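# Flip the gripper housing and return it to its tray

## Task

Flip the loose gripper housing over so it rests upside down, and set it back inside its tray. Its two halves must be joined, and it may stick out beyond the tray's open side by at most about a fingernail's width. The tray is loose. At the end it must sit on all four feet on the raised bench surface, with no foot hanging more than half off any edge. Nothing may count on the robot to stay in place. Finish with both grippers open and the arms pulled away.

## Robot and tools

Robot: two arms, left_arm and right_arm, mounted facing each other across a table. Each has six revolute joints plus a parallel gripper. The names are labels only and do not match the left or right of any picture.

World frame: all reported positions share one frame. The origin is the table centre, +z is up, and the table surface is at z = +0.020 m. left_arm's base is on the +y side. Each gripper's fingers extend along its own +x axis and close along its own y axis. The reported hand point lies between the finger pads, roughly 3 to 4 cm back from the tips. It can be somewhat wrong, more so when the arm is stretched far.

execute_actions takes "actions", a list holding zero or one item, and an optional "pictures" boolean. Pictures are included by default.
- Empty list: no command is sent; the call just reports the current state.
- Move: {"rows": [...], "steps": n}, with n from 1 to 15 (default 15). Each control step lasts 1/30 s. Every row covers one step; if there are fewer rows than steps, the last row is held.
- Wait: {"steps": n} with no rows, n up to 300. It returns once that many steps have passed since the previous result, and your own reply time counts toward them.
- If a call is refused, nothing at all reaches the robot.

Each row is a single flat list of 14 numbers covering both arms, even when only one arm moves. First come left_arm's values: waist, shoulder, elbow, wrist pitch, wrist yaw, wrist roll, gripper opening. Then come right_arm's seven values in the same order. The six joint values are absolute target angles in radians, on the same scale as the Joint positions line. They are not offsets.

Stated joint ranges, the same for both arms:
- waist -3.054 to 3.054
- shoulder 0.000 to 3.142
- elbow 0.000 to 2.356
- wrist pitch -1.571 to 1.571
- wrist yaw -1.571 to 1.571
- wrist roll -3.142 to 3.142

A row is refused if a target is more than 0.010 rad outside its range and also further out than the joint's last reported angle. The true limits may differ from the stated ones by up to 0.010 rad either way. A target beyond the true limit is clipped, and the result prints "joint sent to its limit". That message may refer to an earlier move that is still running. If the message is absent, you still cannot assume there is more travel.

Motion limits: each step, the sent target stays within a set lead of the measured angle. The lead is 0.211 rad for waist, shoulder and elbow; 0.213 for wrist pitch; 0.267 for wrist yaw; 0.228 for wrist roll. If a step's targets would move the hand more than 70 mm from where it now is, all of that arm's targets are pulled back proportionally. Large moves therefore take several calls. Friction can stop joints short, especially at long reach, and tiny changes may not happen at all. Check Joint positions after every move.

Gripper opening is an absolute command from -1 to 1, where +1 is fully open (0.088 m between the pads). Empty fingers close together at about -0.80; values below that add nothing. Closing from fully open takes at least about 0.5 s. The fingers settle where grip_measured matches your command, except close to +1. To hold a part, command about 0.07 below its grip_measured; use a smaller gap for a lighter grip. While squeezing something hard, readings can be up to about 0.061 (about 3 mm) narrower than the actual pad gap. Each gripper also has a fixed bias of up to about 1 mm. Parts thinner than about 3 mm get proportionally less force. Pad force tops out around 34 to 49 N, and the first touch can spike higher.

Between calls, the arms keep moving toward the last row you sent. They stop once everything is nearly still, or once any step is HELD. Blocked or very slow motion does not count as still. After that, only a new action makes them move on, though fingers already moving keep going.

Result lines:
- The state line gives each arm's end_effector_position (m), end_effector_quat_wxyz, and linear and angular velocities (m/s, rad/s), all in the world frame.
- Joint positions and Joint velocities give, for each arm, six joints (rad, rad/s) and then the pad gap (m, m/s).
- grip_measured is the opening on the command scale.
- Joint torques, and external joint torques, are listed in joint order without the gripper. They are rough, include friction and any held weight, and may say "no reading".
- HELD marks steps on which all or part of your row was not sent.
- "joint command not followed" means a clearance check altered or blocked some joint targets; the rest of the row still ran.
- A MOTOR HOT line appears from 50 °C. At 95 °C an OVER-TEMPERATURE FAULT holds the arm until the motor cools. If cooling takes too long, the arm loses power and goes limp. Do not hold loads longer than needed.

TORQUE FAULT: when contact torque reaches a joint's load limit, that arm freezes for 10 s and skips the rest of the call. Load limits (N m): waist 17.2, shoulder 21.3, elbow 21.3, wrist pitch 5.61, wrist yaw 5.59, wrist roll 5.24. Held weight counts toward these.

zoom_image takes camera and region. camera is one of "cam_high", "cam_left_wrist" or "cam_right_wrist". region is [x0, y0, x1, y1] in pixels of that camera's latest full image, with (0, 0) at the top-left, and may span at most 504 by 504 pixels. All three cameras give 504x504 images. cam_high is fixed above the table. Each wrist camera rides on its arm's hand. Calibration is supplied in OpenCV convention (K, distortion D, T_world_to_cam). It may be off by a few degrees and millimetres, and results list any camera whose numbers have changed.

finished_scene takes scene, the number of the current scene. Call it only once the housing is flipped, seated and stable, the tray is flat on the bench top, and the grippers have released and backed off. Replying without any tool call ends everything.

Avoid the following:
- dropping the housing or letting its halves separate
- pushing the tray off the bench or tipping it
- letting anything fall from the table
- slamming or shoving hard
- letting the two arms collide or press on each other
Be aware that outside disturbances may occasionally tug a held part or shove a loose one.

Each tool is called after "Request:" as name(argument=value, ...), one argument or row to a line, values as JSON.

## Session

Request:
execute_actions(
  actions=[],
)

Scene clock: 0.00 s of 5467.00 s.
left_arm: end_effector_position=(+0.3586, +0.2711, +0.2216) grip_measured=+1.000 end_effector_quat_wxyz=(-0.564, +0.613, -0.547, +0.087) end_effector_velocity=(-0.002, +0.001, -0.004) end_effector_angular_velocity=(+0.006, +0.015, +0.007) | right_arm: end_effector_position=(+0.0666, -0.1828, +0.3761) grip_measured=+0.980 end_effector_quat_wxyz=(+0.728, -0.176, +0.205, +0.631) end_effector_velocity=(+0.002, -0.001, -0.003) end_effector_angular_velocity=(-0.012, +0.005, -0.013)
Joint positions: left_arm=[ 1.256  1.098  0.351  0.072  0.618 -1.555  0.088] | right_arm=[-0.042  0.848  0.945 -0.646 -0.076 -0.043  0.087]
Joint velocities: left_arm=[-0.002 -0.002 -0.007 -0.007 -0.007 -0.007  0.   ] | right_arm=[-0.002  0.002 -0.002 -0.007  0.007  0.007 -0.   ]
Joint torques (N m, as the arm reports them, + toward a larger angle): no reading
External joint torques (N m, as the arm's controller estimates them; a push from outside toward a larger angle lowers the number): no reading
Motor temperatures (°C, as the motors report them): left_arm=[22 23 23 24 24 21] | right_arm=[22 24 21 23 24 22]
Heat: left arm: hottest wrist pitch 24 °C (+0.0 °C/min); right arm: hottest shoulder 24 °C (+0.0 °C/min).

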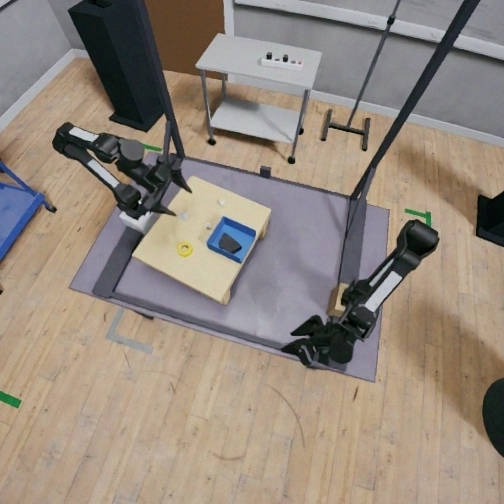

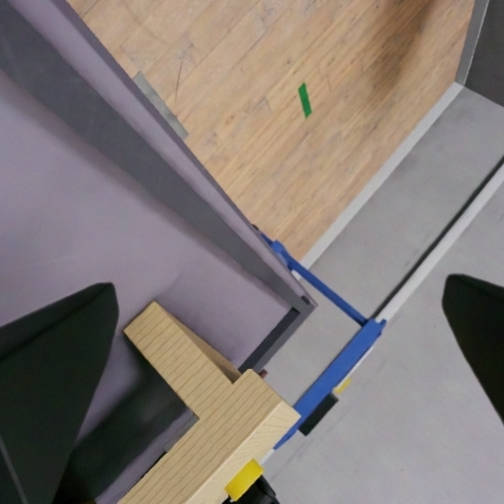

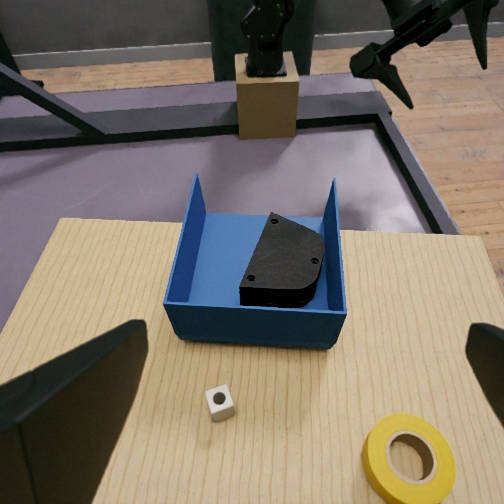

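Request:
zoom_image(
  camera="cam_high",
  region=[120, 160, 300, 320],
)

Request:
execute_actions(
  actions=[
    {"rows":[[0,0.9,0.5,0.4,0,0,1,-0.042,0.848,0.945,-0.646,-0.076,-0.043,1]]},
  ],
  pictures=false,
)

Request:
execute_actions(
  actions=[
    {"steps":60},
  ],
)

Region (120, 160, 300, 320) of cam_high's 504x504 image, scaled by 2.800, with more detail than that image has.

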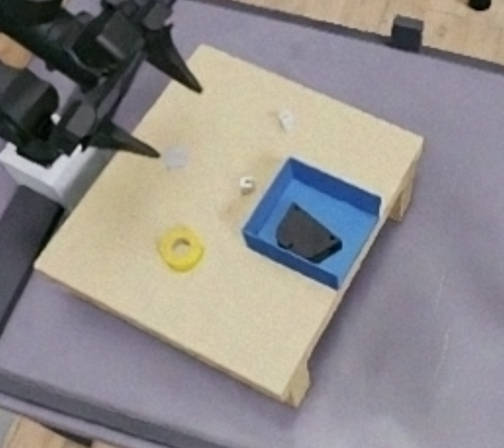

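Scene clock: 14.60 s of 5467.00 s.
left_arm: end_effector_position=(+0.3386, +0.1937, +0.3796) grip_measured=+1.000 end_effector_quat_wxyz=(+0.784, -0.423, +0.239, -0.386) end_effector_velocity=(-0.291, -0.221, +0.070) end_effector_angular_velocity=(+0.644, -1.310, -0.932) | right_arm: end_effector_position=(+0.0666, -0.1828, +0.3761) grip_measured=+0.980 end_effector_quat_wxyz=(+0.728, -0.176, +0.205, +0.631) end_effector_velocity=(-0.000, +0.000, +0.001) end_effector_angular_velocity=(+0.005, -0.017, +0.015)
Joint positions: left_arm=[ 0.747  0.912  0.486  0.378  0.068 -1.01   0.088] | right_arm=[-0.042  0.848  0.945 -0.646 -0.076 -0.043  0.087]
Joint velocities: left_arm=[-1.355 -0.076  0.037  0.139 -0.491  1.399  0.   ] | right_arm=[-0.002 -0.002 -0.002  0.007 -0.007 -0.022  0.   ]
Joint torques (N m, as the arm reports them, + toward a larger angle): left_arm=[-0.68 -2.74  6.13  1.98 -0.13  0.21] | right_arm=[ 0.06 -2.67  6.63  1.93 -0.01  0.02]
External joint torques (N m, as the arm's controller estimates them; a push from outside toward a larger angle lowers the number): left_arm=[-0.58 -0.74  0.    0.46 -0.14  0.17] | right_arm=[ 0.07 -0.87 -0.32  0.2   0.02  0.01]
Motor temperatures (°C, as the motors report them): left_arm=[22 23 25 25 24 21] | right_arm=[22 24 23 26 24 22]
Heat: left arm: hottest elbow 25 °C (+4.1 °C/min); right arm: hottest wrist pitch 26 °C (+8.2 °C/min).
Steps of this call (steps 1 to 90: nothing new was sent; then 11.10 s passed at rest; steps 91 to 105: all 15 steps of this action). Readings (joint positions):
91: left_arm=[1.246 1.088 0.354 0.080 0.596 -1.543] | right_arm=[-0.042 0.848 0.945 -0.646 -0.076 -0.043]
92: left_arm=[1.222 1.075 0.356 0.099 0.563 -1.518] | right_arm=[-0.042 0.848 0.945 -0.646 -0.076 -0.043]
94: left_arm=[1.172 1.038 0.377 0.152 0.504 -1.467] | right_arm=[-0.042 0.848 0.945 -0.646 -0.076 -0.043]
98: left_arm=[1.056 0.973 0.434 0.266 0.352 -1.341] | right_arm=[-0.042 0.848 0.945 -0.646 -0.076 -0.043]
105: the state above

Scene clock: 16.60 s of 5467.00 s.
left_arm: end_effector_position=(+0.1228, +0.1256, +0.3859) grip_measured=+1.000 end_effector_quat_wxyz=(+0.689, +0.006, +0.010, -0.725) end_effector_velocity=(-0.002, +0.000, -0.003) end_effector_angular_velocity=(+0.017, +0.007, -0.010) | right_arm: end_effector_position=(+0.0666, -0.1828, +0.3761) grip_measured=+0.980 end_effector_quat_wxyz=(+0.728, -0.176, +0.205, +0.631) end_effector_velocity=(+0.001, +0.000, +0.003) end_effector_angular_velocity=(+0.010, -0.013, -0.000)
Joint positions: left_arm=[ 0.003  0.906  0.487  0.396  0.004 -0.007  0.088] | right_arm=[-0.042  0.848  0.945 -0.646 -0.076 -0.043  0.087]
Joint velocities: left_arm=[-0.002 -0.002  0.002 -0.022  0.007 -0.007  0.   ] | right_arm=[ 0.002 -0.002  0.002  0.007  0.007 -0.007 -0.   ]
Joint torques (N m, as the arm reports them, + toward a larger angle): left_arm=[-0.41 -3.38  6.48  2.27 -0.17  0.18] | right_arm=[ 0.03 -2.65  6.63  1.93  0.    0.02]
External joint torques (N m, as the arm's controller estimates them; a push from outside toward a larger angle lowers the number): left_arm=[-0.38 -1.01 -0.37  0.54 -0.17  0.17] | right_arm=[ 0.04 -0.88 -0.33  0.19  0.03  0.01]
Motor temperatures (°C, as the motors report them): left_arm=[22 23 25 25 24 21] | right_arm=[22 24 24 26 24 22]
Heat: left arm: hottest elbow 25 °C (+3.6 °C/min); right arm: hottest wrist pitch 26 °C (+7.2 °C/min).
Steps of this call (steps 1 to 45: the robot went on to your last target; steps 46 to 60: nothing new was sent). Readings (joint positions):
1: left_arm=[0.702 0.910 0.487 0.381 0.054 -0.962] | right_arm=[-0.042 0.848 0.945 -0.646 -0.076 -0.043]
2: left_arm=[0.657 0.909 0.487 0.384 0.042 -0.914] | right_arm=[-0.042 0.848 0.945 -0.646 -0.076 -0.043]
4: left_arm=[0.566 0.909 0.487 0.388 0.026 -0.818] | right_arm=[-0.042 0.848 0.945 -0.646 -0.076 -0.043]
8: left_arm=[0.385 0.907 0.487 0.394 0.012 -0.626] | right_arm=[-0.042 0.848 0.945 -0.646 -0.076 -0.043]
60: the state above
All arms were judged still, so your last target was given up. Only a new action makes them travel on or press farther. Fingers that are still opening or closing keep moving.
camera_calibration (this result's frames):
cam_left_wrist: T_world_to_cam=[[-0.996496, 0.0831408, -0.0090905, 0.127127], [0.0413963, 0.395856, -0.917379, 0.324785], [-0.0726731, -0.914541, -0.397911, 0.355693], [0, 0, 0, 1]] pos_world=[0.139086, 0.186158, 0.44064]

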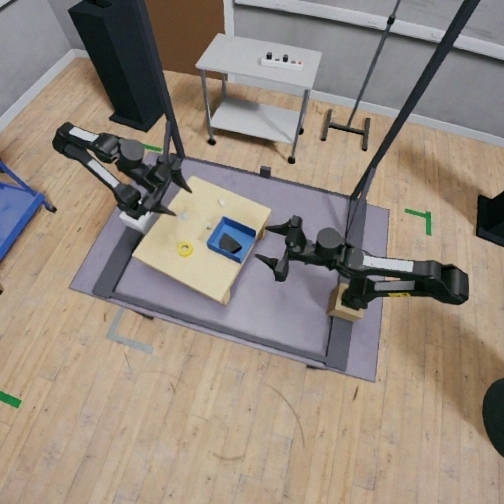

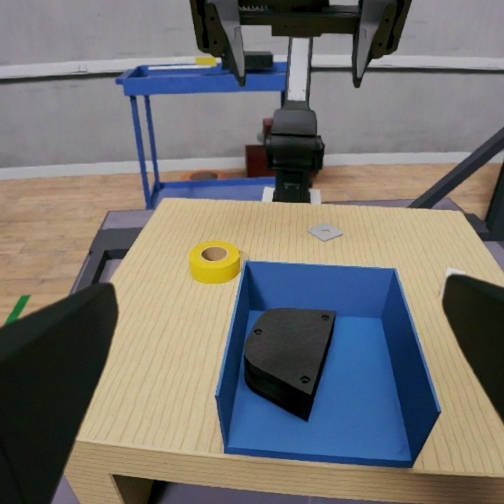

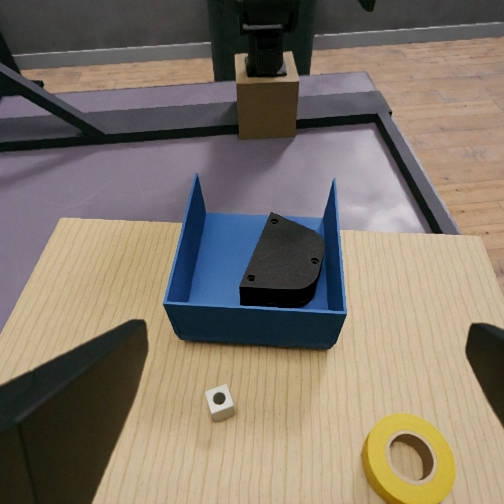

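Request:
execute_actions(
  actions=[
    {"rows":[[-0.05,1.733,0.24,1.49,0,0,1,-0.042,0.848,0.945,-0.646,-0.076,-0.043,1]]},
  ],
  pictures=false,
)

Request:
execute_actions(
  actions=[
    {"steps":40},
  ],
)

Scene clock: 31.97 s of 5467.00 s.
left_arm: end_effector_position=(+0.1049, +0.1020, +0.2314) grip_measured=+1.000 end_effector_quat_wxyz=(+0.667, +0.082, +0.080, -0.736) end_effector_velocity=(-0.006, -0.057, -0.172) end_effector_angular_velocity=(+0.051, -0.003, +0.011) | right_arm: end_effector_position=(+0.0666, -0.1828, +0.3761) grip_measured=+0.980 end_effector_quat_wxyz=(+0.728, -0.176, +0.205, +0.631) end_effector_velocity=(-0.000, +0.000, +0.001) end_effector_angular_velocity=(+0.007, -0.004, +0.008)
Joint positions: left_arm=[-0.046  1.479  0.257  0.993  0.002 -0.007  0.088] | right_arm=[-0.042  0.848  0.945 -0.646 -0.076 -0.043  0.087]
Joint velocities: left_arm=[-0.012  1.326 -0.051  1.326 -0.022 -0.007  0.   ] | right_arm=[-0.002 -0.002 -0.002  0.007 -0.007 -0.007 -0.   ]
Joint torques (N m, as the arm reports them, + toward a larger angle): left_arm=[-0.37 -3.58  2.45  2.19 -0.1   0.19] | right_arm=[ 0.02 -2.69  6.64  1.93 -0.03  0.02]
External joint torques (N m, as the arm's controller estimates them; a push from outside toward a larger angle lowers the number): left_arm=[-0.39  0.43 -2.14  0.47 -0.09  0.18] | right_arm=[ 0.02 -0.9  -0.31  0.19  0.    0.01]
Motor temperatures (°C, as the motors report them): left_arm=[22 24 27 28 24 21] | right_arm=[22 24 25 28 24 22]
Heat: left arm: hottest wrist pitch 28 °C (+7.5 °C/min); right arm: hottest wrist pitch 28 °C (+7.5 °C/min).
Steps of this call (steps 1 to 90: nothing new was sent; then 11.87 s passed at rest; steps 91 to 105: all 15 steps of this action). Readings (joint positions):
91: left_arm=[0.000 0.919 0.475 0.423 0.002 -0.007] | right_arm=[-0.042 0.848 0.945 -0.646 -0.076 -0.043]
92: left_arm=[-0.006 0.938 0.459 0.463 0.002 -0.007] | right_arm=[-0.042 0.848 0.945 -0.646 -0.076 -0.043]
94: left_arm=[-0.018 0.995 0.414 0.518 0.002 -0.007] | right_arm=[-0.042 0.848 0.945 -0.646 -0.076 -0.043]
98: left_arm=[-0.036 1.161 0.307 0.674 0.002 -0.007] | right_arm=[-0.042 0.848 0.945 -0.646 -0.076 -0.043]
105: the state above

Scene clock: 33.30 s of 5467.00 s.
left_arm: end_effector_position=(+0.1032, +0.0901, +0.2503) grip_measured=+1.000 end_effector_quat_wxyz=(+0.671, -0.003, +0.002, -0.742) end_effector_velocity=(+0.000, +0.001, -0.001) end_effector_angular_velocity=(+0.007, -0.008, +0.005) | right_arm: end_effector_position=(+0.0666, -0.1828, +0.3761) grip_measured=+0.980 end_effector_quat_wxyz=(+0.728, -0.176, +0.205, +0.631) end_effector_velocity=(-0.002, +0.002, +0.004) end_effector_angular_velocity=(+0.023, -0.000, +0.020)
Joint positions: left_arm=[-0.047  1.727  0.243  1.487  0.002 -0.007  0.088] | right_arm=[-0.042  0.848  0.945 -0.646 -0.076 -0.043  0.087]
Joint velocities: left_arm=[-0.002 -0.002 -0.002 -0.007 -0.007  0.007  0.   ] | right_arm=[-0.002 -0.002 -0.002  0.022 -0.022 -0.007 -0.   ]
Joint torques (N m, as the arm reports them, + toward a larger angle): left_arm=[-0.45 -4.49  2.11  2.23 -0.07  0.18] | right_arm=[ 0.03 -2.71  6.64  1.92 -0.03  0.  ]
External joint torques (N m, as the arm's controller estimates them; a push from outside toward a larger angle lowers the number): left_arm=[-0.45  0.12 -1.36  0.49 -0.07  0.17] | right_arm=[ 0.   -0.93 -0.3   0.19  0.02 -0.01]
Motor temperatures (°C, as the motors report them): left_arm=[22 24 27 28 24 21] | right_arm=[22 24 25 28 24 22]
Heat: left arm: hottest wrist pitch 28 °C (+7.2 °C/min); right arm: hottest wrist pitch 28 °C (+7.2 °C/min).
Steps of this call (steps 1 to 40: the robot went on to your last target). Readings (joint positions):
1: left_arm=[-0.046 1.524 0.255 1.039 0.002 -0.007] | right_arm=[-0.042 0.848 0.945 -0.646 -0.076 -0.043]
2: left_arm=[-0.046 1.568 0.254 1.084 0.002 -0.007] | right_arm=[-0.042 0.848 0.945 -0.646 -0.076 -0.043]
4: left_arm=[-0.047 1.640 0.249 1.169 0.002 -0.007] | right_arm=[-0.042 0.848 0.945 -0.646 -0.076 -0.043]
8: left_arm=[-0.047 1.700 0.243 1.348 0.002 -0.007] | right_arm=[-0.042 0.848 0.945 -0.646 -0.076 -0.043]
40: the state above
camera_calibration (this result's frames):
cam_left_wrist: T_world_to_cam=[[-0.99132, 0.131066, -0.0103506, 0.104821], [0.0586753, 0.37059, -0.926941, 0.218144], [-0.117654, -0.919502, -0.375064, 0.267256], [0, 0, 0, 1]] pos_world=[0.122555, 0.151162, 0.303529]

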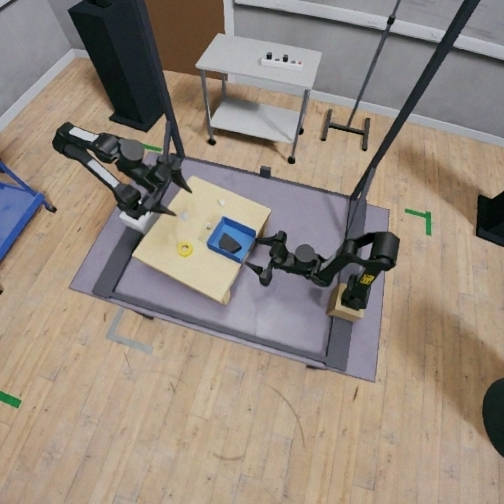

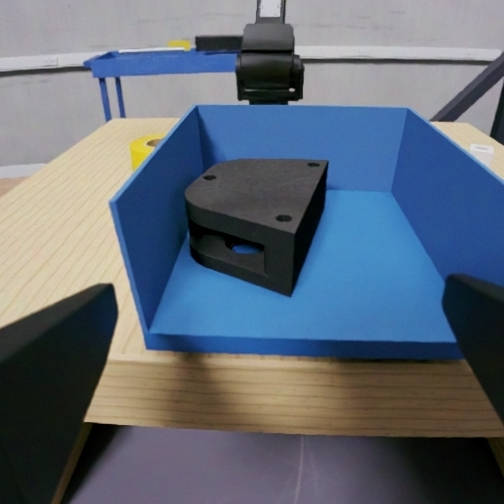

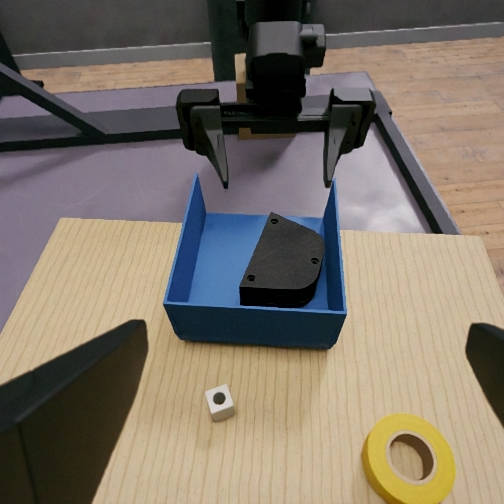

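Request:
execute_actions(
  actions=[
    {"rows":[[-0.05,1.5,0.3,1.2,0,1.57,1,-0.11,1.795,1.846,-1.3,0,0.3,1]]},
  ],
  pictures=false,
)

Request:
execute_actions(
  actions=[
    {"steps":45},
  ],
)

Scene clock: 43.60 s of 5467.00 s.
left_arm: end_effector_position=(+0.1028, +0.0878, +0.2784) grip_measured=+1.000 end_effector_quat_wxyz=(+0.628, +0.236, -0.250, -0.698) end_effector_velocity=(+0.000, +0.002, +0.004) end_effector_angular_velocity=(-0.133, -1.393, -0.015) | right_arm: end_effector_position=(+0.1096, -0.1366, +0.3653) grip_measured=+0.980 end_effector_quat_wxyz=(+0.718, -0.214, +0.494, +0.442) end_effector_velocity=(+0.079, +0.249, +0.018) end_effector_angular_velocity=(-0.312, +0.125, -0.055)
Joint positions: left_arm=[-0.048  1.513  0.289  1.209  0.002  0.702  0.088] | right_arm=[-0.106  1.469  1.595 -1.242 -0.007  0.286  0.087]
Joint velocities: left_arm=[-0.002 -0.042  0.002 -0.051 -0.007  1.399  0.   ] | right_arm=[-0.012  1.267  1.336 -0.403 -0.007  0.051 -0.001]
Joint torques (N m, as the arm reports them, + toward a larger angle): left_arm=[-0.34 -5.69  4.32  1.8  -0.09  0.13] | right_arm=[-0.24 -4.75  6.77  1.02  0.24  0.25]
External joint torques (N m, as the arm's controller estimates them; a push from outside toward a larger angle lowers the number): left_arm=[-0.35 -1.52 -0.33  0.09 -0.09  0.16] | right_arm=[-0.26  0.55  0.61 -0.09  0.25  0.25]
Motor temperatures (°C, as the motors report them): left_arm=[22 24 27 29 24 21] | right_arm=[22 24 26 29 24 22]
Heat: left arm: hottest wrist pitch 29 °C (+6.9 °C/min); right arm: hottest wrist pitch 29 °C (+6.9 °C/min).
Steps of this call (steps 1 to 15: the robot went on to your last target; steps 16 to 90: nothing new was sent; then 6.80 s passed at rest; steps 91 to 105: all 15 steps of this action). Readings (joint positions):
91: left_arm=[-0.047 1.707 0.247 1.455 0.002 0.026] | right_arm=[-0.047 0.867 0.967 -0.682 -0.073 -0.013]
92: left_arm=[-0.048 1.671 0.251 1.397 0.002 0.078] | right_arm=[-0.059 0.902 1.010 -0.737 -0.058 0.038]
94: left_arm=[-0.048 1.599 0.264 1.329 0.002 0.174] | right_arm=[-0.083 0.994 1.106 -0.814 -0.032 0.134]
98: left_arm=[-0.048 1.532 0.289 1.248 0.002 0.366] | right_arm=[-0.100 1.170 1.285 -1.000 -0.015 0.239]
105: the state above

Scene clock: 45.10 s of 5467.00 s.
left_arm: end_effector_position=(+0.1029, +0.0880, +0.2786) grip_measured=+1.000 end_effector_quat_wxyz=(+0.472, +0.477, -0.518, -0.530) end_effector_velocity=(+0.000, +0.001, -0.002) end_effector_angular_velocity=(+0.008, +0.006, +0.005) | right_arm: end_effector_position=(+0.1282, -0.0775, +0.3359) grip_measured=+0.980 end_effector_quat_wxyz=(+0.697, -0.243, +0.532, +0.413) end_effector_velocity=(+0.002, -0.000, +0.002) end_effector_angular_velocity=(+0.013, +0.001, +0.002)
Joint positions: left_arm=[-0.048  1.508  0.289  1.202  0.002  1.563  0.088] | right_arm=[-0.107  1.776  1.839 -1.297 -0.005  0.295  0.087]
Joint velocities: left_arm=[-0.002 -0.002 -0.002 -0.007 -0.007 -0.007  0.   ] | right_arm=[-0.007 -0.007 -0.002  0.007 -0.007 -0.007  0.   ]
Joint torques (N m, as the arm reports them, + toward a larger angle): left_arm=[-0.36 -5.85  4.34  1.76 -0.05  0.1 ] | right_arm=[-0.23 -6.96  6.76  0.77  0.21  0.18]
External joint torques (N m, as the arm's controller estimates them; a push from outside toward a larger angle lowers the number): left_arm=[-0.36 -1.64 -0.32  0.04 -0.06  0.15] | right_arm=[-0.19  0.87  0.53 -0.17  0.2   0.18]
Motor temperatures (°C, as the motors report them): left_arm=[22 24 27 29 24 21] | right_arm=[22 25 26 28 24 22]
Heat: left arm: hottest wrist pitch 29 °C (+6.7 °C/min); right arm: hottest wrist pitch 28 °C (+5.3 °C/min).
Steps of this call (steps 1 to 45: the robot went on to your last target). Readings (joint positions):
1: left_arm=[-0.048 1.511 0.289 1.207 0.002 0.750] | right_arm=[-0.106 1.511 1.640 -1.254 -0.006 0.288]
2: left_arm=[-0.048 1.511 0.289 1.206 0.002 0.798] | right_arm=[-0.107 1.553 1.685 -1.264 -0.006 0.290]
4: left_arm=[-0.048 1.510 0.289 1.204 0.002 0.894] | right_arm=[-0.107 1.633 1.756 -1.272 -0.006 0.291]
8: left_arm=[-0.048 1.509 0.289 1.203 0.002 1.087] | right_arm=[-0.107 1.737 1.808 -1.290 -0.005 0.294]
45: the state above
All arms were judged still, so your last target was given up. Only a new action makes them travel on or press farther. Fingers that are still opening or closing keep moving.
camera_calibration (this result's frames):
cam_left_wrist: T_world_to_cam=[[0.0140048, 0.0470306, -0.998795, 0.284374], [0.959211, 0.281428, 0.0267015, -0.105239], [0.282345, -0.958429, -0.0411709, 0.145119], [0, 0, 0, 1]] pos_world=[0.0559907, 0.155329, 0.292816]
cam_right_wrist: T_world_to_cam=[[0.83709, -0.533308, -0.121913, -0.09284], [-0.536546, -0.84384, 0.00729455, 0.036492], [-0.106765, 0.0593055, -0.992514, 0.432327], [0, 0, 0, 1]] pos_world=[0.143452, -0.0443583, 0.417506]

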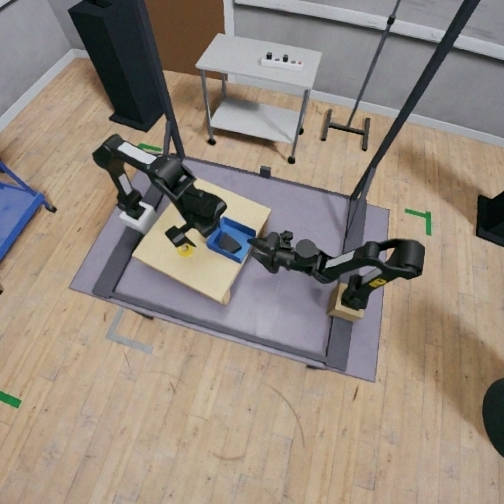

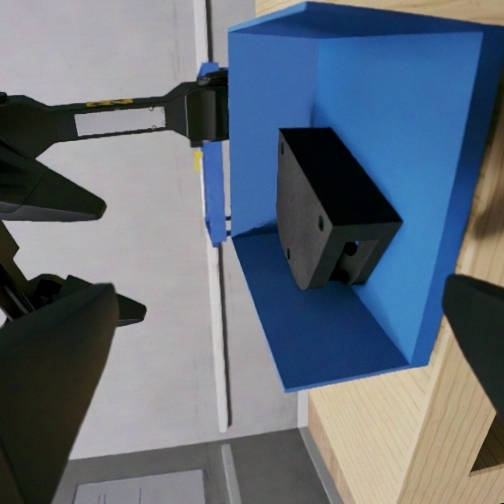

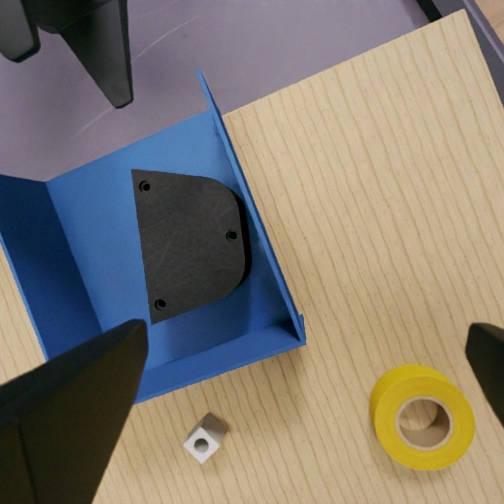

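Request:
execute_actions(
  actions=[
    {"rows":[[-0.05,0.9,0.2,0.7,0,1.57,1,-0.01,1.965,1.97,-1.27,0,0.27,0.45]]},
  ],
  pictures=false,
)

Request:
execute_actions(
  actions=[
    {"steps":30},
  ],
)

Scene clock: 50.90 s of 5467.00 s.
left_arm: end_effector_position=(+0.1084, +0.1446, +0.3209) grip_measured=+1.000 end_effector_quat_wxyz=(+0.474, +0.474, -0.521, -0.528) end_effector_velocity=(+0.008, +0.034, +0.047) end_effector_angular_velocity=(-0.107, -0.012, +0.034) | right_arm: end_effector_position=(+0.1024, -0.0277, +0.3099) grip_measured=+0.464 end_effector_quat_wxyz=(+0.672, -0.282, +0.521, +0.444) end_effector_velocity=(+0.001, +0.015, +0.023) end_effector_angular_velocity=(+0.092, +0.000, +0.011)
Joint positions: left_arm=[-0.048  0.945  0.21   0.728  0.002  1.563  0.088] | right_arm=[-0.013  1.947  1.962 -1.272  0.001  0.276  0.062]
Joint velocities: left_arm=[-0.002 -0.364 -0.002 -0.256 -0.037  0.022  0.   ] | right_arm=[-0.002  0.002  0.071  0.022 -0.022 -0.007 -0.004]
Joint torques (N m, as the arm reports them, + toward a larger angle): left_arm=[-0.18 -2.16  3.9   1.63 -0.05  0.11] | right_arm=[ 0.16 -8.8   6.2   0.96 -0.04 -0.21]
External joint torques (N m, as the arm's controller estimates them; a push from outside toward a larger angle lowers the number): left_arm=[-0.19 -0.47 -1.95  0.02 -0.05  0.16] | right_arm=[ 0.14 -0.1   0.22  0.13 -0.04 -0.21]
Motor temperatures (°C, as the motors report them): left_arm=[22 24 27 30 24 21] | right_arm=[22 25 27 28 24 22]
Heat: left arm: hottest wrist pitch 30 °C (+7.1 °C/min); right arm: hottest wrist pitch 28 °C (+4.7 °C/min).
Steps of this call (steps 1 to 90: nothing new was sent; then 2.30 s passed at rest; steps 91 to 105: all 15 steps of this action). Readings (joint positions):
91: left_arm=[-0.048 1.485 0.285 1.168 0.002 1.563] | right_arm=[-0.103 1.793 1.853 -1.306 -0.001 0.295]
92: left_arm=[-0.048 1.444 0.273 1.116 0.002 1.563] | right_arm=[-0.091 1.818 1.883 -1.299 0.001 0.294]
94: left_arm=[-0.048 1.349 0.242 1.027 0.002 1.563] | right_arm=[-0.057 1.869 1.929 -1.272 0.001 0.286]
98: left_arm=[-0.048 1.171 0.219 0.846 0.002 1.563] | right_arm=[-0.017 1.933 1.942 -1.274 0.001 0.278]
105: the state above

Scene clock: 51.90 s of 5467.00 s.
left_arm: end_effector_position=(+0.1088, +0.1485, +0.3258) grip_measured=+1.000 end_effector_quat_wxyz=(+0.478, +0.471, -0.524, -0.525) end_effector_velocity=(+0.004, +0.000, -0.002) end_effector_angular_velocity=(+0.008, +0.007, +0.024) | right_arm: end_effector_position=(+0.1021, -0.0273, +0.3105) grip_measured=+0.453 end_effector_quat_wxyz=(+0.673, -0.282, +0.520, +0.445) end_effector_velocity=(-0.005, -0.004, -0.001) end_effector_angular_velocity=(-0.018, +0.023, +0.016)
Joint positions: left_arm=[-0.048  0.905  0.209  0.702  0.002  1.563  0.088] | right_arm=[-0.013  1.947  1.964 -1.271  0.001  0.275  0.061]
Joint velocities: left_arm=[ 0.002 -0.002 -0.002 -0.007 -0.022 -0.007  0.   ] | right_arm=[ 0.002 -0.002 -0.002 -0.022 -0.022 -0.007 -0.   ]
Joint torques (N m, as the arm reports them, + toward a larger angle): left_arm=[-0.31 -2.92  4.09  1.78 -0.08  0.13] | right_arm=[ 0.28 -8.37  6.43  1.03 -0.03 -0.22]
External joint torques (N m, as the arm's controller estimates them; a push from outside toward a larger angle lowers the number): left_arm=[-0.33 -1.01 -2.3   0.07 -0.08  0.19] | right_arm=[ 0.21  0.74  0.19  0.15 -0.03 -0.21]
Motor temperatures (°C, as the motors report them): left_arm=[22 24 27 30 24 21] | right_arm=[22 26 27 28 24 22]
Heat: left arm: hottest wrist pitch 30 °C (+6.9 °C/min); right arm: hottest wrist pitch 28 °C (+4.6 °C/min).
Steps of this call (steps 1 to 30: the robot went on to your last target). Readings (joint positions):
1: left_arm=[-0.048 0.935 0.210 0.720 0.002 1.563] | right_arm=[-0.013 1.947 1.964 -1.271 0.001 0.275]
2: left_arm=[-0.048 0.929 0.210 0.715 0.002 1.563] | right_arm=[-0.013 1.947 1.964 -1.271 0.001 0.275]
4: left_arm=[-0.048 0.920 0.209 0.710 0.002 1.563] | right_arm=[-0.013 1.947 1.964 -1.271 0.001 0.275]
8: left_arm=[-0.048 0.910 0.209 0.705 0.002 1.563] | right_arm=[-0.013 1.947 1.964 -1.271 0.001 0.275]
30: the state above
All arms were judged still, so your last target was given up. Only a new action makes them travel on or press farther. Fingers that are still opening or closing keep moving.
camera_calibration (this result's frames):
cam_left_wrist: T_world_to_cam=[[0.012178, 0.0246107, -0.999623, 0.332443], [0.959253, 0.281935, 0.0186274, -0.126716], [0.282287, -0.959118, -0.0201745, 0.196678], [0, 0, 0, 1]] pos_world=[0.061984, 0.216182, 0.338646]
cam_right_wrist: T_world_to_cam=[[0.892113, -0.439493, -0.104783, -0.0557629], [-0.439616, -0.897887, 0.0231719, 0.0487017], [-0.104267, 0.0253921, -0.994225, 0.400715], [0, 0, 0, 1]] pos_world=[0.112938, 0.00904618, 0.391429]

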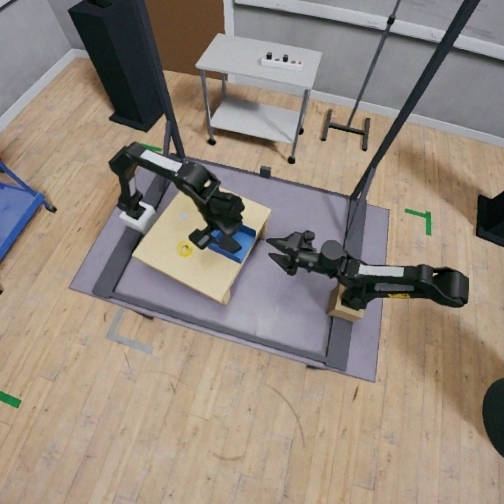

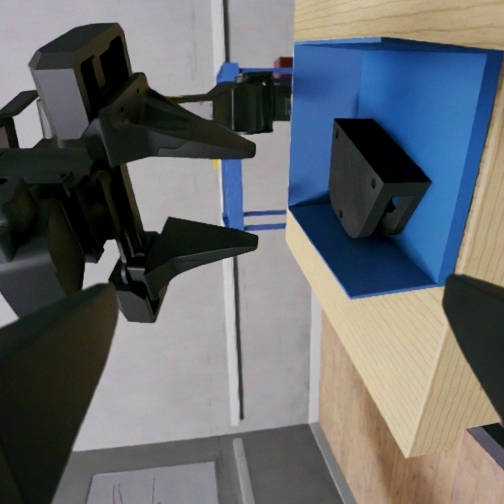

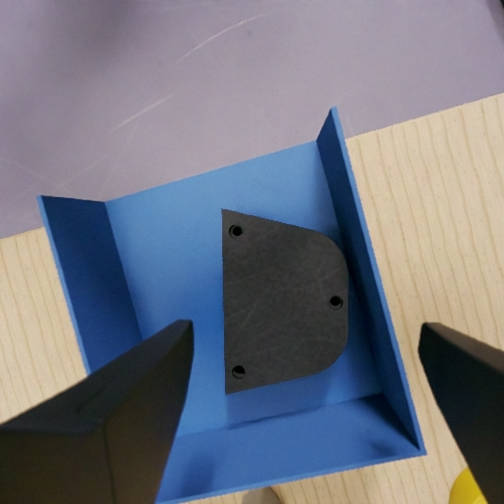

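Request:
execute_actions(
  actions=[
    {"rows":[[-0.05,0.9,0.2,0.7,0,1.57,1,0.008,1.915,1.80,-1.14,0,0.27,0.4]]},
  ],
  pictures=false,
)

Request:
execute_actions(
  actions=[
    {"steps":20},
  ],
)

Scene clock: 57.27 s of 5467.00 s.
left_arm: end_effector_position=(+0.1088, +0.1485, +0.3258) grip_measured=+1.000 end_effector_quat_wxyz=(+0.478, +0.471, -0.524, -0.525) end_effector_velocity=(+0.000, +0.000, -0.002) end_effector_angular_velocity=(+0.009, +0.021, +0.005) | right_arm: end_effector_position=(+0.0948, -0.0249, +0.2786) grip_measured=+0.404 end_effector_quat_wxyz=(+0.667, -0.289, +0.519, +0.449) end_effector_velocity=(-0.003, -0.005, -0.012) end_effector_angular_velocity=(-0.029, +0.020, +0.025)
Joint positions: left_arm=[-0.048  0.905  0.209  0.702  0.002  1.563  0.088] | right_arm=[ 0.005  1.93   1.814 -1.145  0.001  0.275  0.059]
Joint velocities: left_arm=[-0.002 -0.002 -0.002 -0.007 -0.007 -0.022  0.   ] | right_arm=[-0.002 -0.002 -0.042  0.007 -0.022 -0.022 -0.   ]
Joint torques (N m, as the arm reports them, + toward a larger angle): left_arm=[-0.44 -2.79  4.08  1.8  -0.09  0.1 ] | right_arm=[  0.28 -12.02   4.97   1.07  -0.02  -0.2 ]
External joint torques (N m, as the arm's controller estimates them; a push from outside toward a larger angle lowers the number): left_arm=[-0.43 -0.88 -2.31  0.08 -0.11  0.15] | right_arm=[ 0.3  -2.87 -1.44  0.18 -0.02 -0.2 ]
Motor temperatures (°C, as the motors report them): left_arm=[22 24 27 30 24 21] | right_arm=[22 27 27 28 24 22]
Heat: left arm: hottest wrist pitch 30 °C (+6.3 °C/min); right arm: hottest wrist pitch 28 °C (+4.2 °C/min).
Steps of this call (steps 1 to 90: nothing new was sent; then 1.87 s passed at rest; steps 91 to 105: all 15 steps of this action). Readings (joint positions):
91: left_arm=[-0.048 0.905 0.209 0.702 0.002 1.563] | right_arm=[-0.012 1.946 1.948 -1.251 0.001 0.275]
92: left_arm=[-0.048 0.905 0.209 0.702 0.002 1.563] | right_arm=[-0.010 1.937 1.921 -1.219 0.001 0.275]
94: left_arm=[-0.048 0.905 0.209 0.702 0.002 1.563] | right_arm=[-0.004 1.932 1.877 -1.192 0.001 0.275]
98: left_arm=[-0.048 0.905 0.209 0.702 0.002 1.563] | right_arm=[0.005 1.932 1.825 -1.162 0.001 0.275]
105: the state above

Scene clock: 57.93 s of 5467.00 s.
left_arm: end_effector_position=(+0.1088, +0.1485, +0.3258) grip_measured=+1.000 end_effector_quat_wxyz=(+0.478, +0.471, -0.524, -0.525) end_effector_velocity=(+0.000, +0.001, -0.001) end_effector_angular_velocity=(+0.003, +0.007, +0.005) | right_arm: end_effector_position=(+0.0947, -0.0250, +0.2777) grip_measured=+0.403 end_effector_quat_wxyz=(+0.667, -0.289, +0.520, +0.449) end_effector_velocity=(+0.000, +0.001, +0.001) end_effector_angular_velocity=(+0.008, +0.003, +0.007)
Joint positions: left_arm=[-0.048  0.905  0.209  0.702  0.002  1.563  0.088] | right_arm=[ 0.005  1.93   1.811 -1.142  0.001  0.275  0.059]
Joint velocities: left_arm=[-0.002 -0.007 -0.002 -0.007 -0.007 -0.007  0.   ] | right_arm=[-0.002 -0.002 -0.002  0.007 -0.007 -0.007 -0.   ]
Joint torques (N m, as the arm reports them, + toward a larger angle): left_arm=[-0.38 -2.93  4.12  1.82 -0.05  0.13] | right_arm=[  0.25 -12.08   4.88   1.07  -0.02  -0.19]
External joint torques (N m, as the arm's controller estimates them; a push from outside toward a larger angle lowers the number): left_arm=[-0.37 -1.   -2.28  0.09 -0.06  0.18] | right_arm=[ 0.29 -2.86 -1.57  0.17 -0.02 -0.19]
Motor temperatures (°C, as the motors report them): left_arm=[22 24 27 30 24 21] | right_arm=[22 27 27 28 24 22]
Heat: left arm: hottest wrist pitch 30 °C (+6.2 °C/min); right arm: hottest wrist pitch 28 °C (+4.1 °C/min).
Steps of this call (steps 1 to 15: the robot went on to your last target; steps 16 to 20: nothing new was sent). Readings (joint positions):
1: left_arm=[-0.048 0.905 0.209 0.702 0.002 1.563] | right_arm=[0.005 1.930 1.813 -1.144 0.001 0.275]
2: left_arm=[-0.048 0.905 0.209 0.702 0.002 1.563] | right_arm=[0.005 1.930 1.812 -1.144 0.001 0.275]
4: left_arm=[-0.048 0.905 0.209 0.702 0.002 1.563] | right_arm=[0.005 1.930 1.811 -1.143 0.001 0.275]
8: left_arm=[-0.048 0.905 0.209 0.702 0.002 1.563] | right_arm=[0.005 1.930 1.811 -1.142 0.001 0.275]
20: the state above
All arms were judged still, so your last target was given up. Only a new action makes them travel on or press farther. Fingers that are still opening or closing keep moving.
camera_calibration (this result's frames):
cam_left_wrist: T_world_to_cam=[[0.012178, 0.0246107, -0.999623, 0.332443], [0.959253, 0.281935, 0.0186274, -0.126716], [0.282287, -0.959118, -0.0201745, 0.196678], [0, 0, 0, 1]] pos_world=[0.061984, 0.216182, 0.338646]
cam_right_wrist: T_world_to_cam=[[0.899705, -0.424207, -0.102854, -0.0524694], [-0.42341, -0.905423, 0.0305535, 0.044516], [-0.106087, 0.0160601, -0.994227, 0.367156], [0, 0, 0, 1]] pos_world=[0.105006, 0.0121513, 0.35828]

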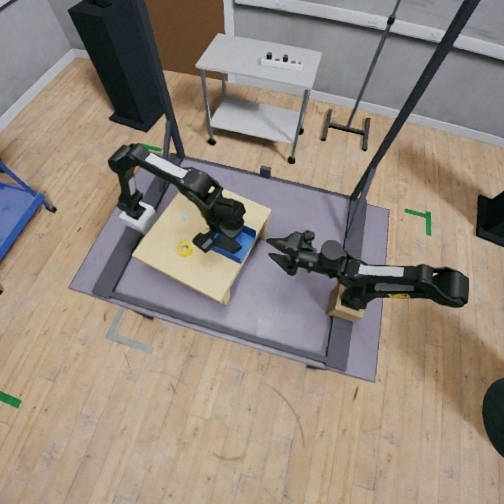

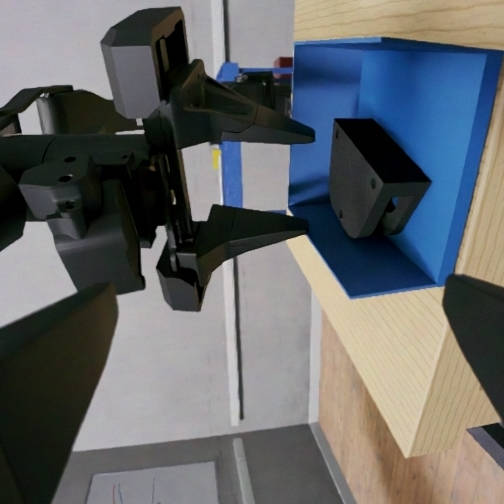

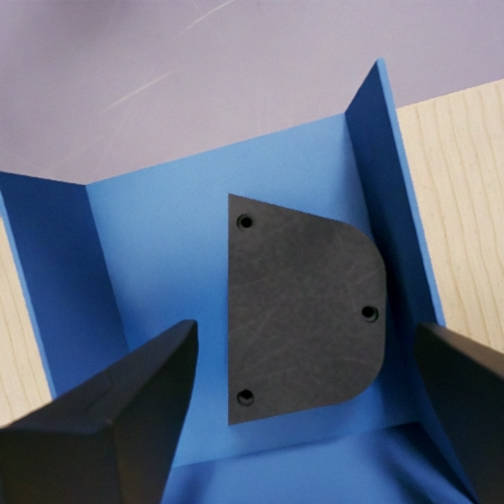

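Request:
execute_actions(
  actions=[
    {"rows":[[-0.05,0.9,0.2,0.7,0,1.57,1,0.008,1.91,1.75,-1.09,0,0.27,0.45],[-0.05,0.9,0.2,0.7,0,1.57,1,0.008,1.91,1.72,-1.06,0,0.27,0.45],[-0.05,0.9,0.2,0.7,0,1.57,1,0.008,1.905,1.69,-1.03,0,0.27,0.45],[-0.05,0.9,0.2,0.7,0,1.57,1,0.008,1.905,1.66,-1.0,0,0.27,0.45]]},
  ],
  pictures=false,
)

Request:
execute_actions(
  actions=[
    {"steps":15},
  ],
)

Scene clock: 67.60 s of 5467.00 s.
left_arm: end_effector_position=(+0.1088, +0.1485, +0.3258) grip_measured=+1.000 end_effector_quat_wxyz=(+0.478, +0.471, -0.524, -0.525) end_effector_velocity=(+0.000, +0.000, -0.005) end_effector_angular_velocity=(+0.023, +0.005, +0.005) | right_arm: end_effector_position=(+0.0942, -0.0235, +0.2499) grip_measured=+0.446 end_effector_quat_wxyz=(+0.670, -0.285, +0.515, +0.453) end_effector_velocity=(+0.004, -0.001, -0.008) end_effector_angular_velocity=(+0.002, -0.005, -0.017)
Joint positions: left_arm=[-0.048  0.905  0.209  0.702  0.002  1.563  0.088] | right_arm=[ 0.007  1.915  1.675 -1.006  0.001  0.275  0.061]
Joint velocities: left_arm=[-0.002 -0.002 -0.002 -0.022 -0.007 -0.007  0.   ] | right_arm=[-0.007 -0.002 -0.037  0.037  0.007  0.007  0.   ]
Joint torques (N m, as the arm reports them, + toward a larger angle): left_arm=[-0.25 -2.81  4.12  1.8  -0.07  0.12] | right_arm=[  0.06 -11.39   4.96   1.1   -0.01  -0.19]
External joint torques (N m, as the arm's controller estimates them; a push from outside toward a larger angle lowers the number): left_arm=[-0.26 -0.92 -2.24  0.09 -0.07  0.18] | right_arm=[ 0.14 -2.32 -1.48  0.19 -0.03 -0.19]
Motor temperatures (°C, as the motors report them): left_arm=[22 24 27 30 24 21] | right_arm=[22 31 27 27 24 22]
Heat: left arm: hottest wrist pitch 30 °C (+6.0 °C/min); right arm: hottest shoulder 31 °C (+6.0 °C/min).
Steps of this call (steps 1 to 90: nothing new was sent; then 6.17 s passed at rest; steps 91 to 105: all 15 steps of this action). Readings (joint positions):
91: left_arm=[-0.048 0.905 0.209 0.702 0.002 1.563] | right_arm=[0.005 1.929 1.804 -1.134 0.001 0.275]
92: left_arm=[-0.048 0.905 0.209 0.702 0.002 1.563] | right_arm=[0.005 1.926 1.792 -1.117 0.001 0.275]
94: left_arm=[-0.048 0.905 0.209 0.702 0.002 1.563] | right_arm=[0.005 1.917 1.754 -1.079 0.001 0.275]
98: left_arm=[-0.048 0.905 0.209 0.702 0.002 1.563] | right_arm=[0.007 1.915 1.695 -1.030 0.001 0.275]
105: the state above

Scene clock: 68.10 s of 5467.00 s.
left_arm: end_effector_position=(+0.1088, +0.1485, +0.3258) grip_measured=+1.000 end_effector_quat_wxyz=(+0.478, +0.471, -0.524, -0.525) end_effector_velocity=(+0.000, +0.000, -0.002) end_effector_angular_velocity=(+0.008, +0.007, +0.005) | right_arm: end_effector_position=(+0.0942, -0.0234, +0.2490) grip_measured=+0.447 end_effector_quat_wxyz=(+0.670, -0.285, +0.515, +0.453) end_effector_velocity=(-0.003, -0.001, -0.002) end_effector_angular_velocity=(-0.010, +0.016, +0.025)
Joint positions: left_arm=[-0.048  0.905  0.209  0.702  0.002  1.563  0.088] | right_arm=[ 0.007  1.915  1.671 -1.002  0.001  0.275  0.061]
Joint velocities: left_arm=[-0.002 -0.002 -0.002 -0.007 -0.007 -0.007  0.   ] | right_arm=[-0.002  0.002 -0.002 -0.007 -0.022 -0.022  0.   ]
Joint torques (N m, as the arm reports them, + toward a larger angle): left_arm=[-0.44 -2.92  4.02  1.82 -0.11  0.09] | right_arm=[  0.07 -11.41   4.82   1.09  -0.02  -0.18]
External joint torques (N m, as the arm's controller estimates them; a push from outside toward a larger angle lowers the number): left_arm=[-0.43 -0.99 -2.38  0.1  -0.12  0.14] | right_arm=[-0.01 -2.47 -1.56  0.19 -0.02 -0.18]
Motor temperatures (°C, as the motors report them): left_arm=[22 24 27 30 24 21] | right_arm=[22 31 27 27 24 22]
Heat: left arm: hottest wrist pitch 30 °C (+5.1 °C/min); right arm: hottest shoulder 31 °C (+6.1 °C/min).
Steps of this call (steps 1 to 15: the robot went on to your last target). Readings (joint positions):
1: left_arm=[-0.048 0.905 0.209 0.702 0.002 1.563] | right_arm=[0.007 1.915 1.674 -1.005 0.001 0.275]
2: left_arm=[-0.048 0.905 0.209 0.702 0.002 1.563] | right_arm=[0.007 1.915 1.674 -1.004 0.001 0.275]
4: left_arm=[-0.048 0.905 0.209 0.702 0.002 1.563] | right_arm=[0.007 1.915 1.672 -1.003 0.001 0.275]
8: left_arm=[-0.048 0.905 0.209 0.702 0.002 1.563] | right_arm=[0.007 1.915 1.672 -1.002 0.001 0.275]
15: the state above
All arms were judged still, so your last target was given up. Only a new action makes them travel on or press farther. Fingers that are still opening or closing keep moving.
camera_calibration (this result's frames):
cam_left_wrist: T_world_to_cam=[[0.012178, 0.0246107, -0.999623, 0.332443], [0.959253, 0.281935, 0.0186274, -0.126716], [0.282287, -0.959118, -0.0201745, 0.196678], [0, 0, 0, 1]] pos_world=[0.061984, 0.216182, 0.338646]
cam_right_wrist: T_world_to_cam=[[0.900823, -0.420798, -0.106993, -0.0532595], [-0.42175, -0.906593, 0.0146814, 0.0503475], [-0.103177, 0.031899, -0.994151, 0.338623], [0, 0, 0, 1]] pos_world=[0.10415, 0.0124315, 0.330205]

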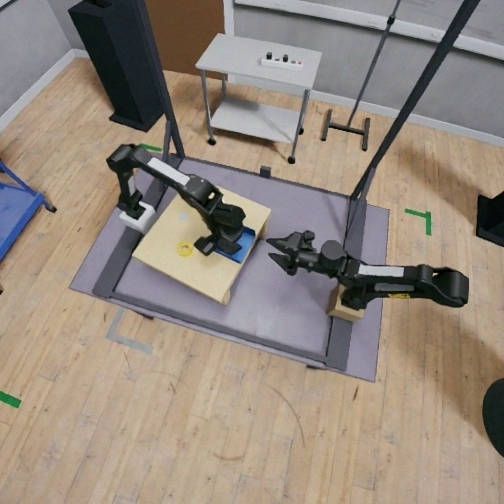

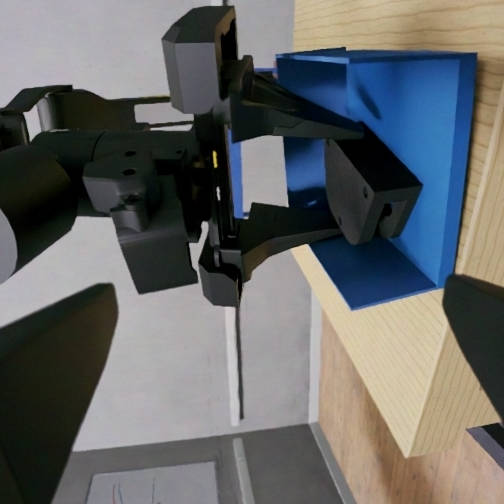

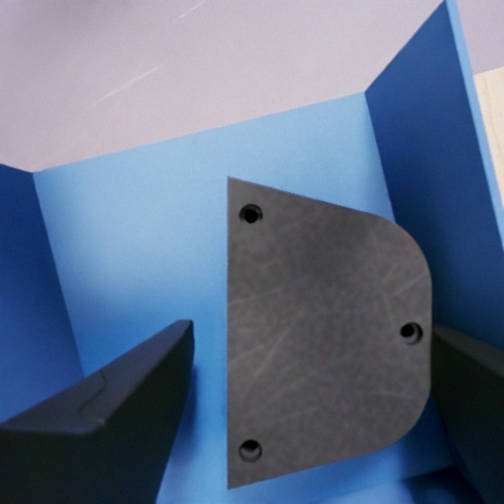

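Request:
execute_actions(
  actions=[
    {"rows":[[-0.05,0.9,0.2,0.7,0,1.57,1,0.02,1.905,1.66,-1.0,0,0.27,0.45],[-0.05,0.9,0.2,0.7,0,1.57,1,0.03,1.905,1.66,-1.0,0,0.27,0.45],[-0.05,0.9,0.2,0.7,0,1.57,1,0.04,1.905,1.66,-1.0,0,0.29,0.45],[-0.05,0.9,0.2,0.7,0,1.57,1,0.05,1.905,1.66,-1.0,0,0.3,0.45],[-0.05,0.9,0.2,0.7,0,1.57,1,0.06,1.905,1.66,-1.0,0,0.3,0.45]]},
  ],
)

Scene clock: 73.53 s of 5467.00 s.
left_arm: end_effector_position=(+0.1088, +0.1485, +0.3258) grip_measured=+1.000 end_effector_quat_wxyz=(+0.478, +0.471, -0.524, -0.525) end_effector_velocity=(+0.001, +0.000, -0.002) end_effector_angular_velocity=(+0.008, +0.007, +0.015) | right_arm: end_effector_position=(+0.0731, -0.0202, +0.2487) grip_measured=+0.447 end_effector_quat_wxyz=(+0.661, -0.291, +0.512, +0.465) end_effector_velocity=(-0.002, +0.001, +0.003) end_effector_angular_velocity=(+0.015, +0.017, +0.012)
Joint positions: left_arm=[-0.048  0.905  0.209  0.702  0.002  1.563  0.088] | right_arm=[ 0.057  1.915  1.671 -1.002  0.001  0.294  0.061]
Joint velocities: left_arm=[-0.007 -0.002 -0.002 -0.007 -0.022 -0.007  0.   ] | right_arm=[-0.002 -0.007 -0.002  0.007 -0.022 -0.007 -0.   ]
Joint torques (N m, as the arm reports them, + toward a larger angle): left_arm=[-0.39 -2.89  4.05  1.8  -0.06  0.13] | right_arm=[  0.27 -11.37   4.97   1.07  -0.03   0.18]
External joint torques (N m, as the arm's controller estimates them; a push from outside toward a larger angle lowers the number): left_arm=[-0.38 -1.01 -2.28  0.1  -0.06  0.19] | right_arm=[ 0.24 -2.2  -1.56  0.15 -0.03  0.18]
Motor temperatures (°C, as the motors report them): left_arm=[22 24 27 30 24 21] | right_arm=[22 32 26 27 24 22]
Heat: left arm: hottest wrist pitch 30 °C (+5.0 °C/min); right arm: hottest shoulder 32 °C (+6.0 °C/min).
Steps of this call (steps 1 to 90: nothing new was sent; then 1.93 s passed at rest; steps 91 to 105: all 15 steps of this action). Readings (joint positions):
91: left_arm=[-0.048 0.905 0.209 0.702 0.002 1.563] | right_arm=[0.007 1.915 1.671 -1.002 0.001 0.275]
92: left_arm=[-0.048 0.905 0.209 0.702 0.002 1.563] | right_arm=[0.009 1.915 1.671 -1.002 0.001 0.275]
94: left_arm=[-0.048 0.905 0.209 0.702 0.002 1.563] | right_arm=[0.018 1.915 1.671 -1.002 0.001 0.276]
98: left_arm=[-0.048 0.905 0.209 0.702 0.002 1.563] | right_arm=[0.048 1.915 1.671 -1.002 0.001 0.287]
105: the state above
camera_calibration (this result's frames):
cam_left_wrist: T_world_to_cam=[[0.012178, 0.0246107, -0.999623, 0.332443], [0.959253, 0.281935, 0.0186274, -0.126716], [0.282287, -0.959118, -0.0201745, 0.196678], [0, 0, 0, 1]] pos_world=[0.061984, 0.216182, 0.338646]
cam_right_wrist: T_world_to_cam=[[0.913117, -0.39186, -0.112529, -0.031841], [-0.392545, -0.919577, 0.0169425, 0.0413657], [-0.110118, 0.028702, -0.993504, 0.336378], [0, 0, 0, 1]] pos_world=[0.0823536, 0.015907, 0.329909]

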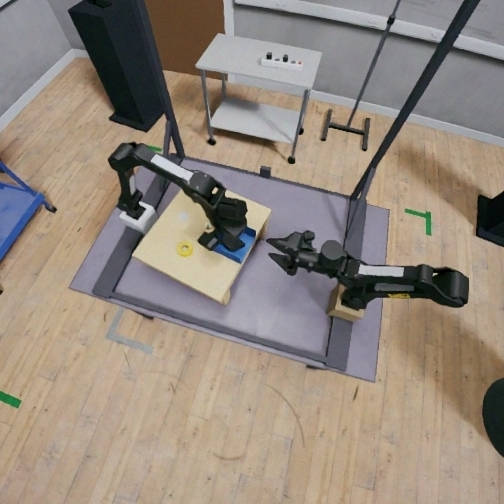

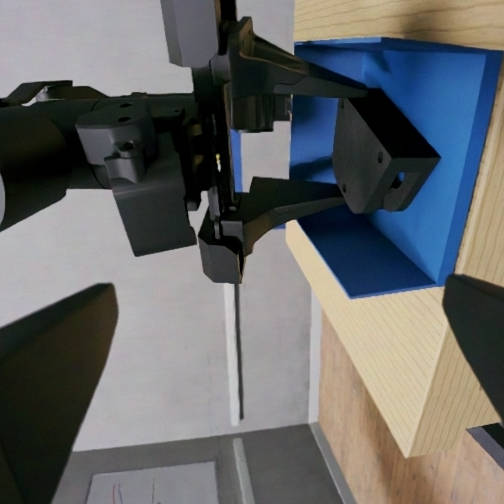

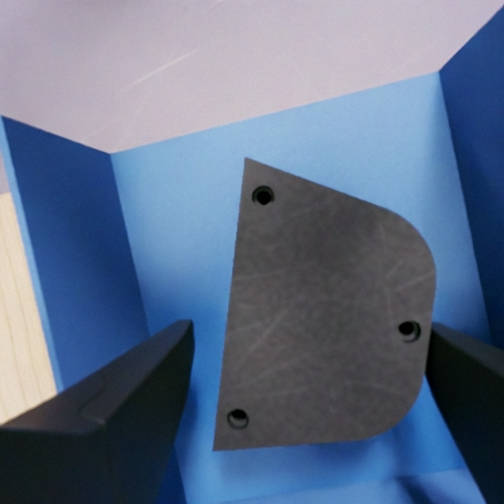

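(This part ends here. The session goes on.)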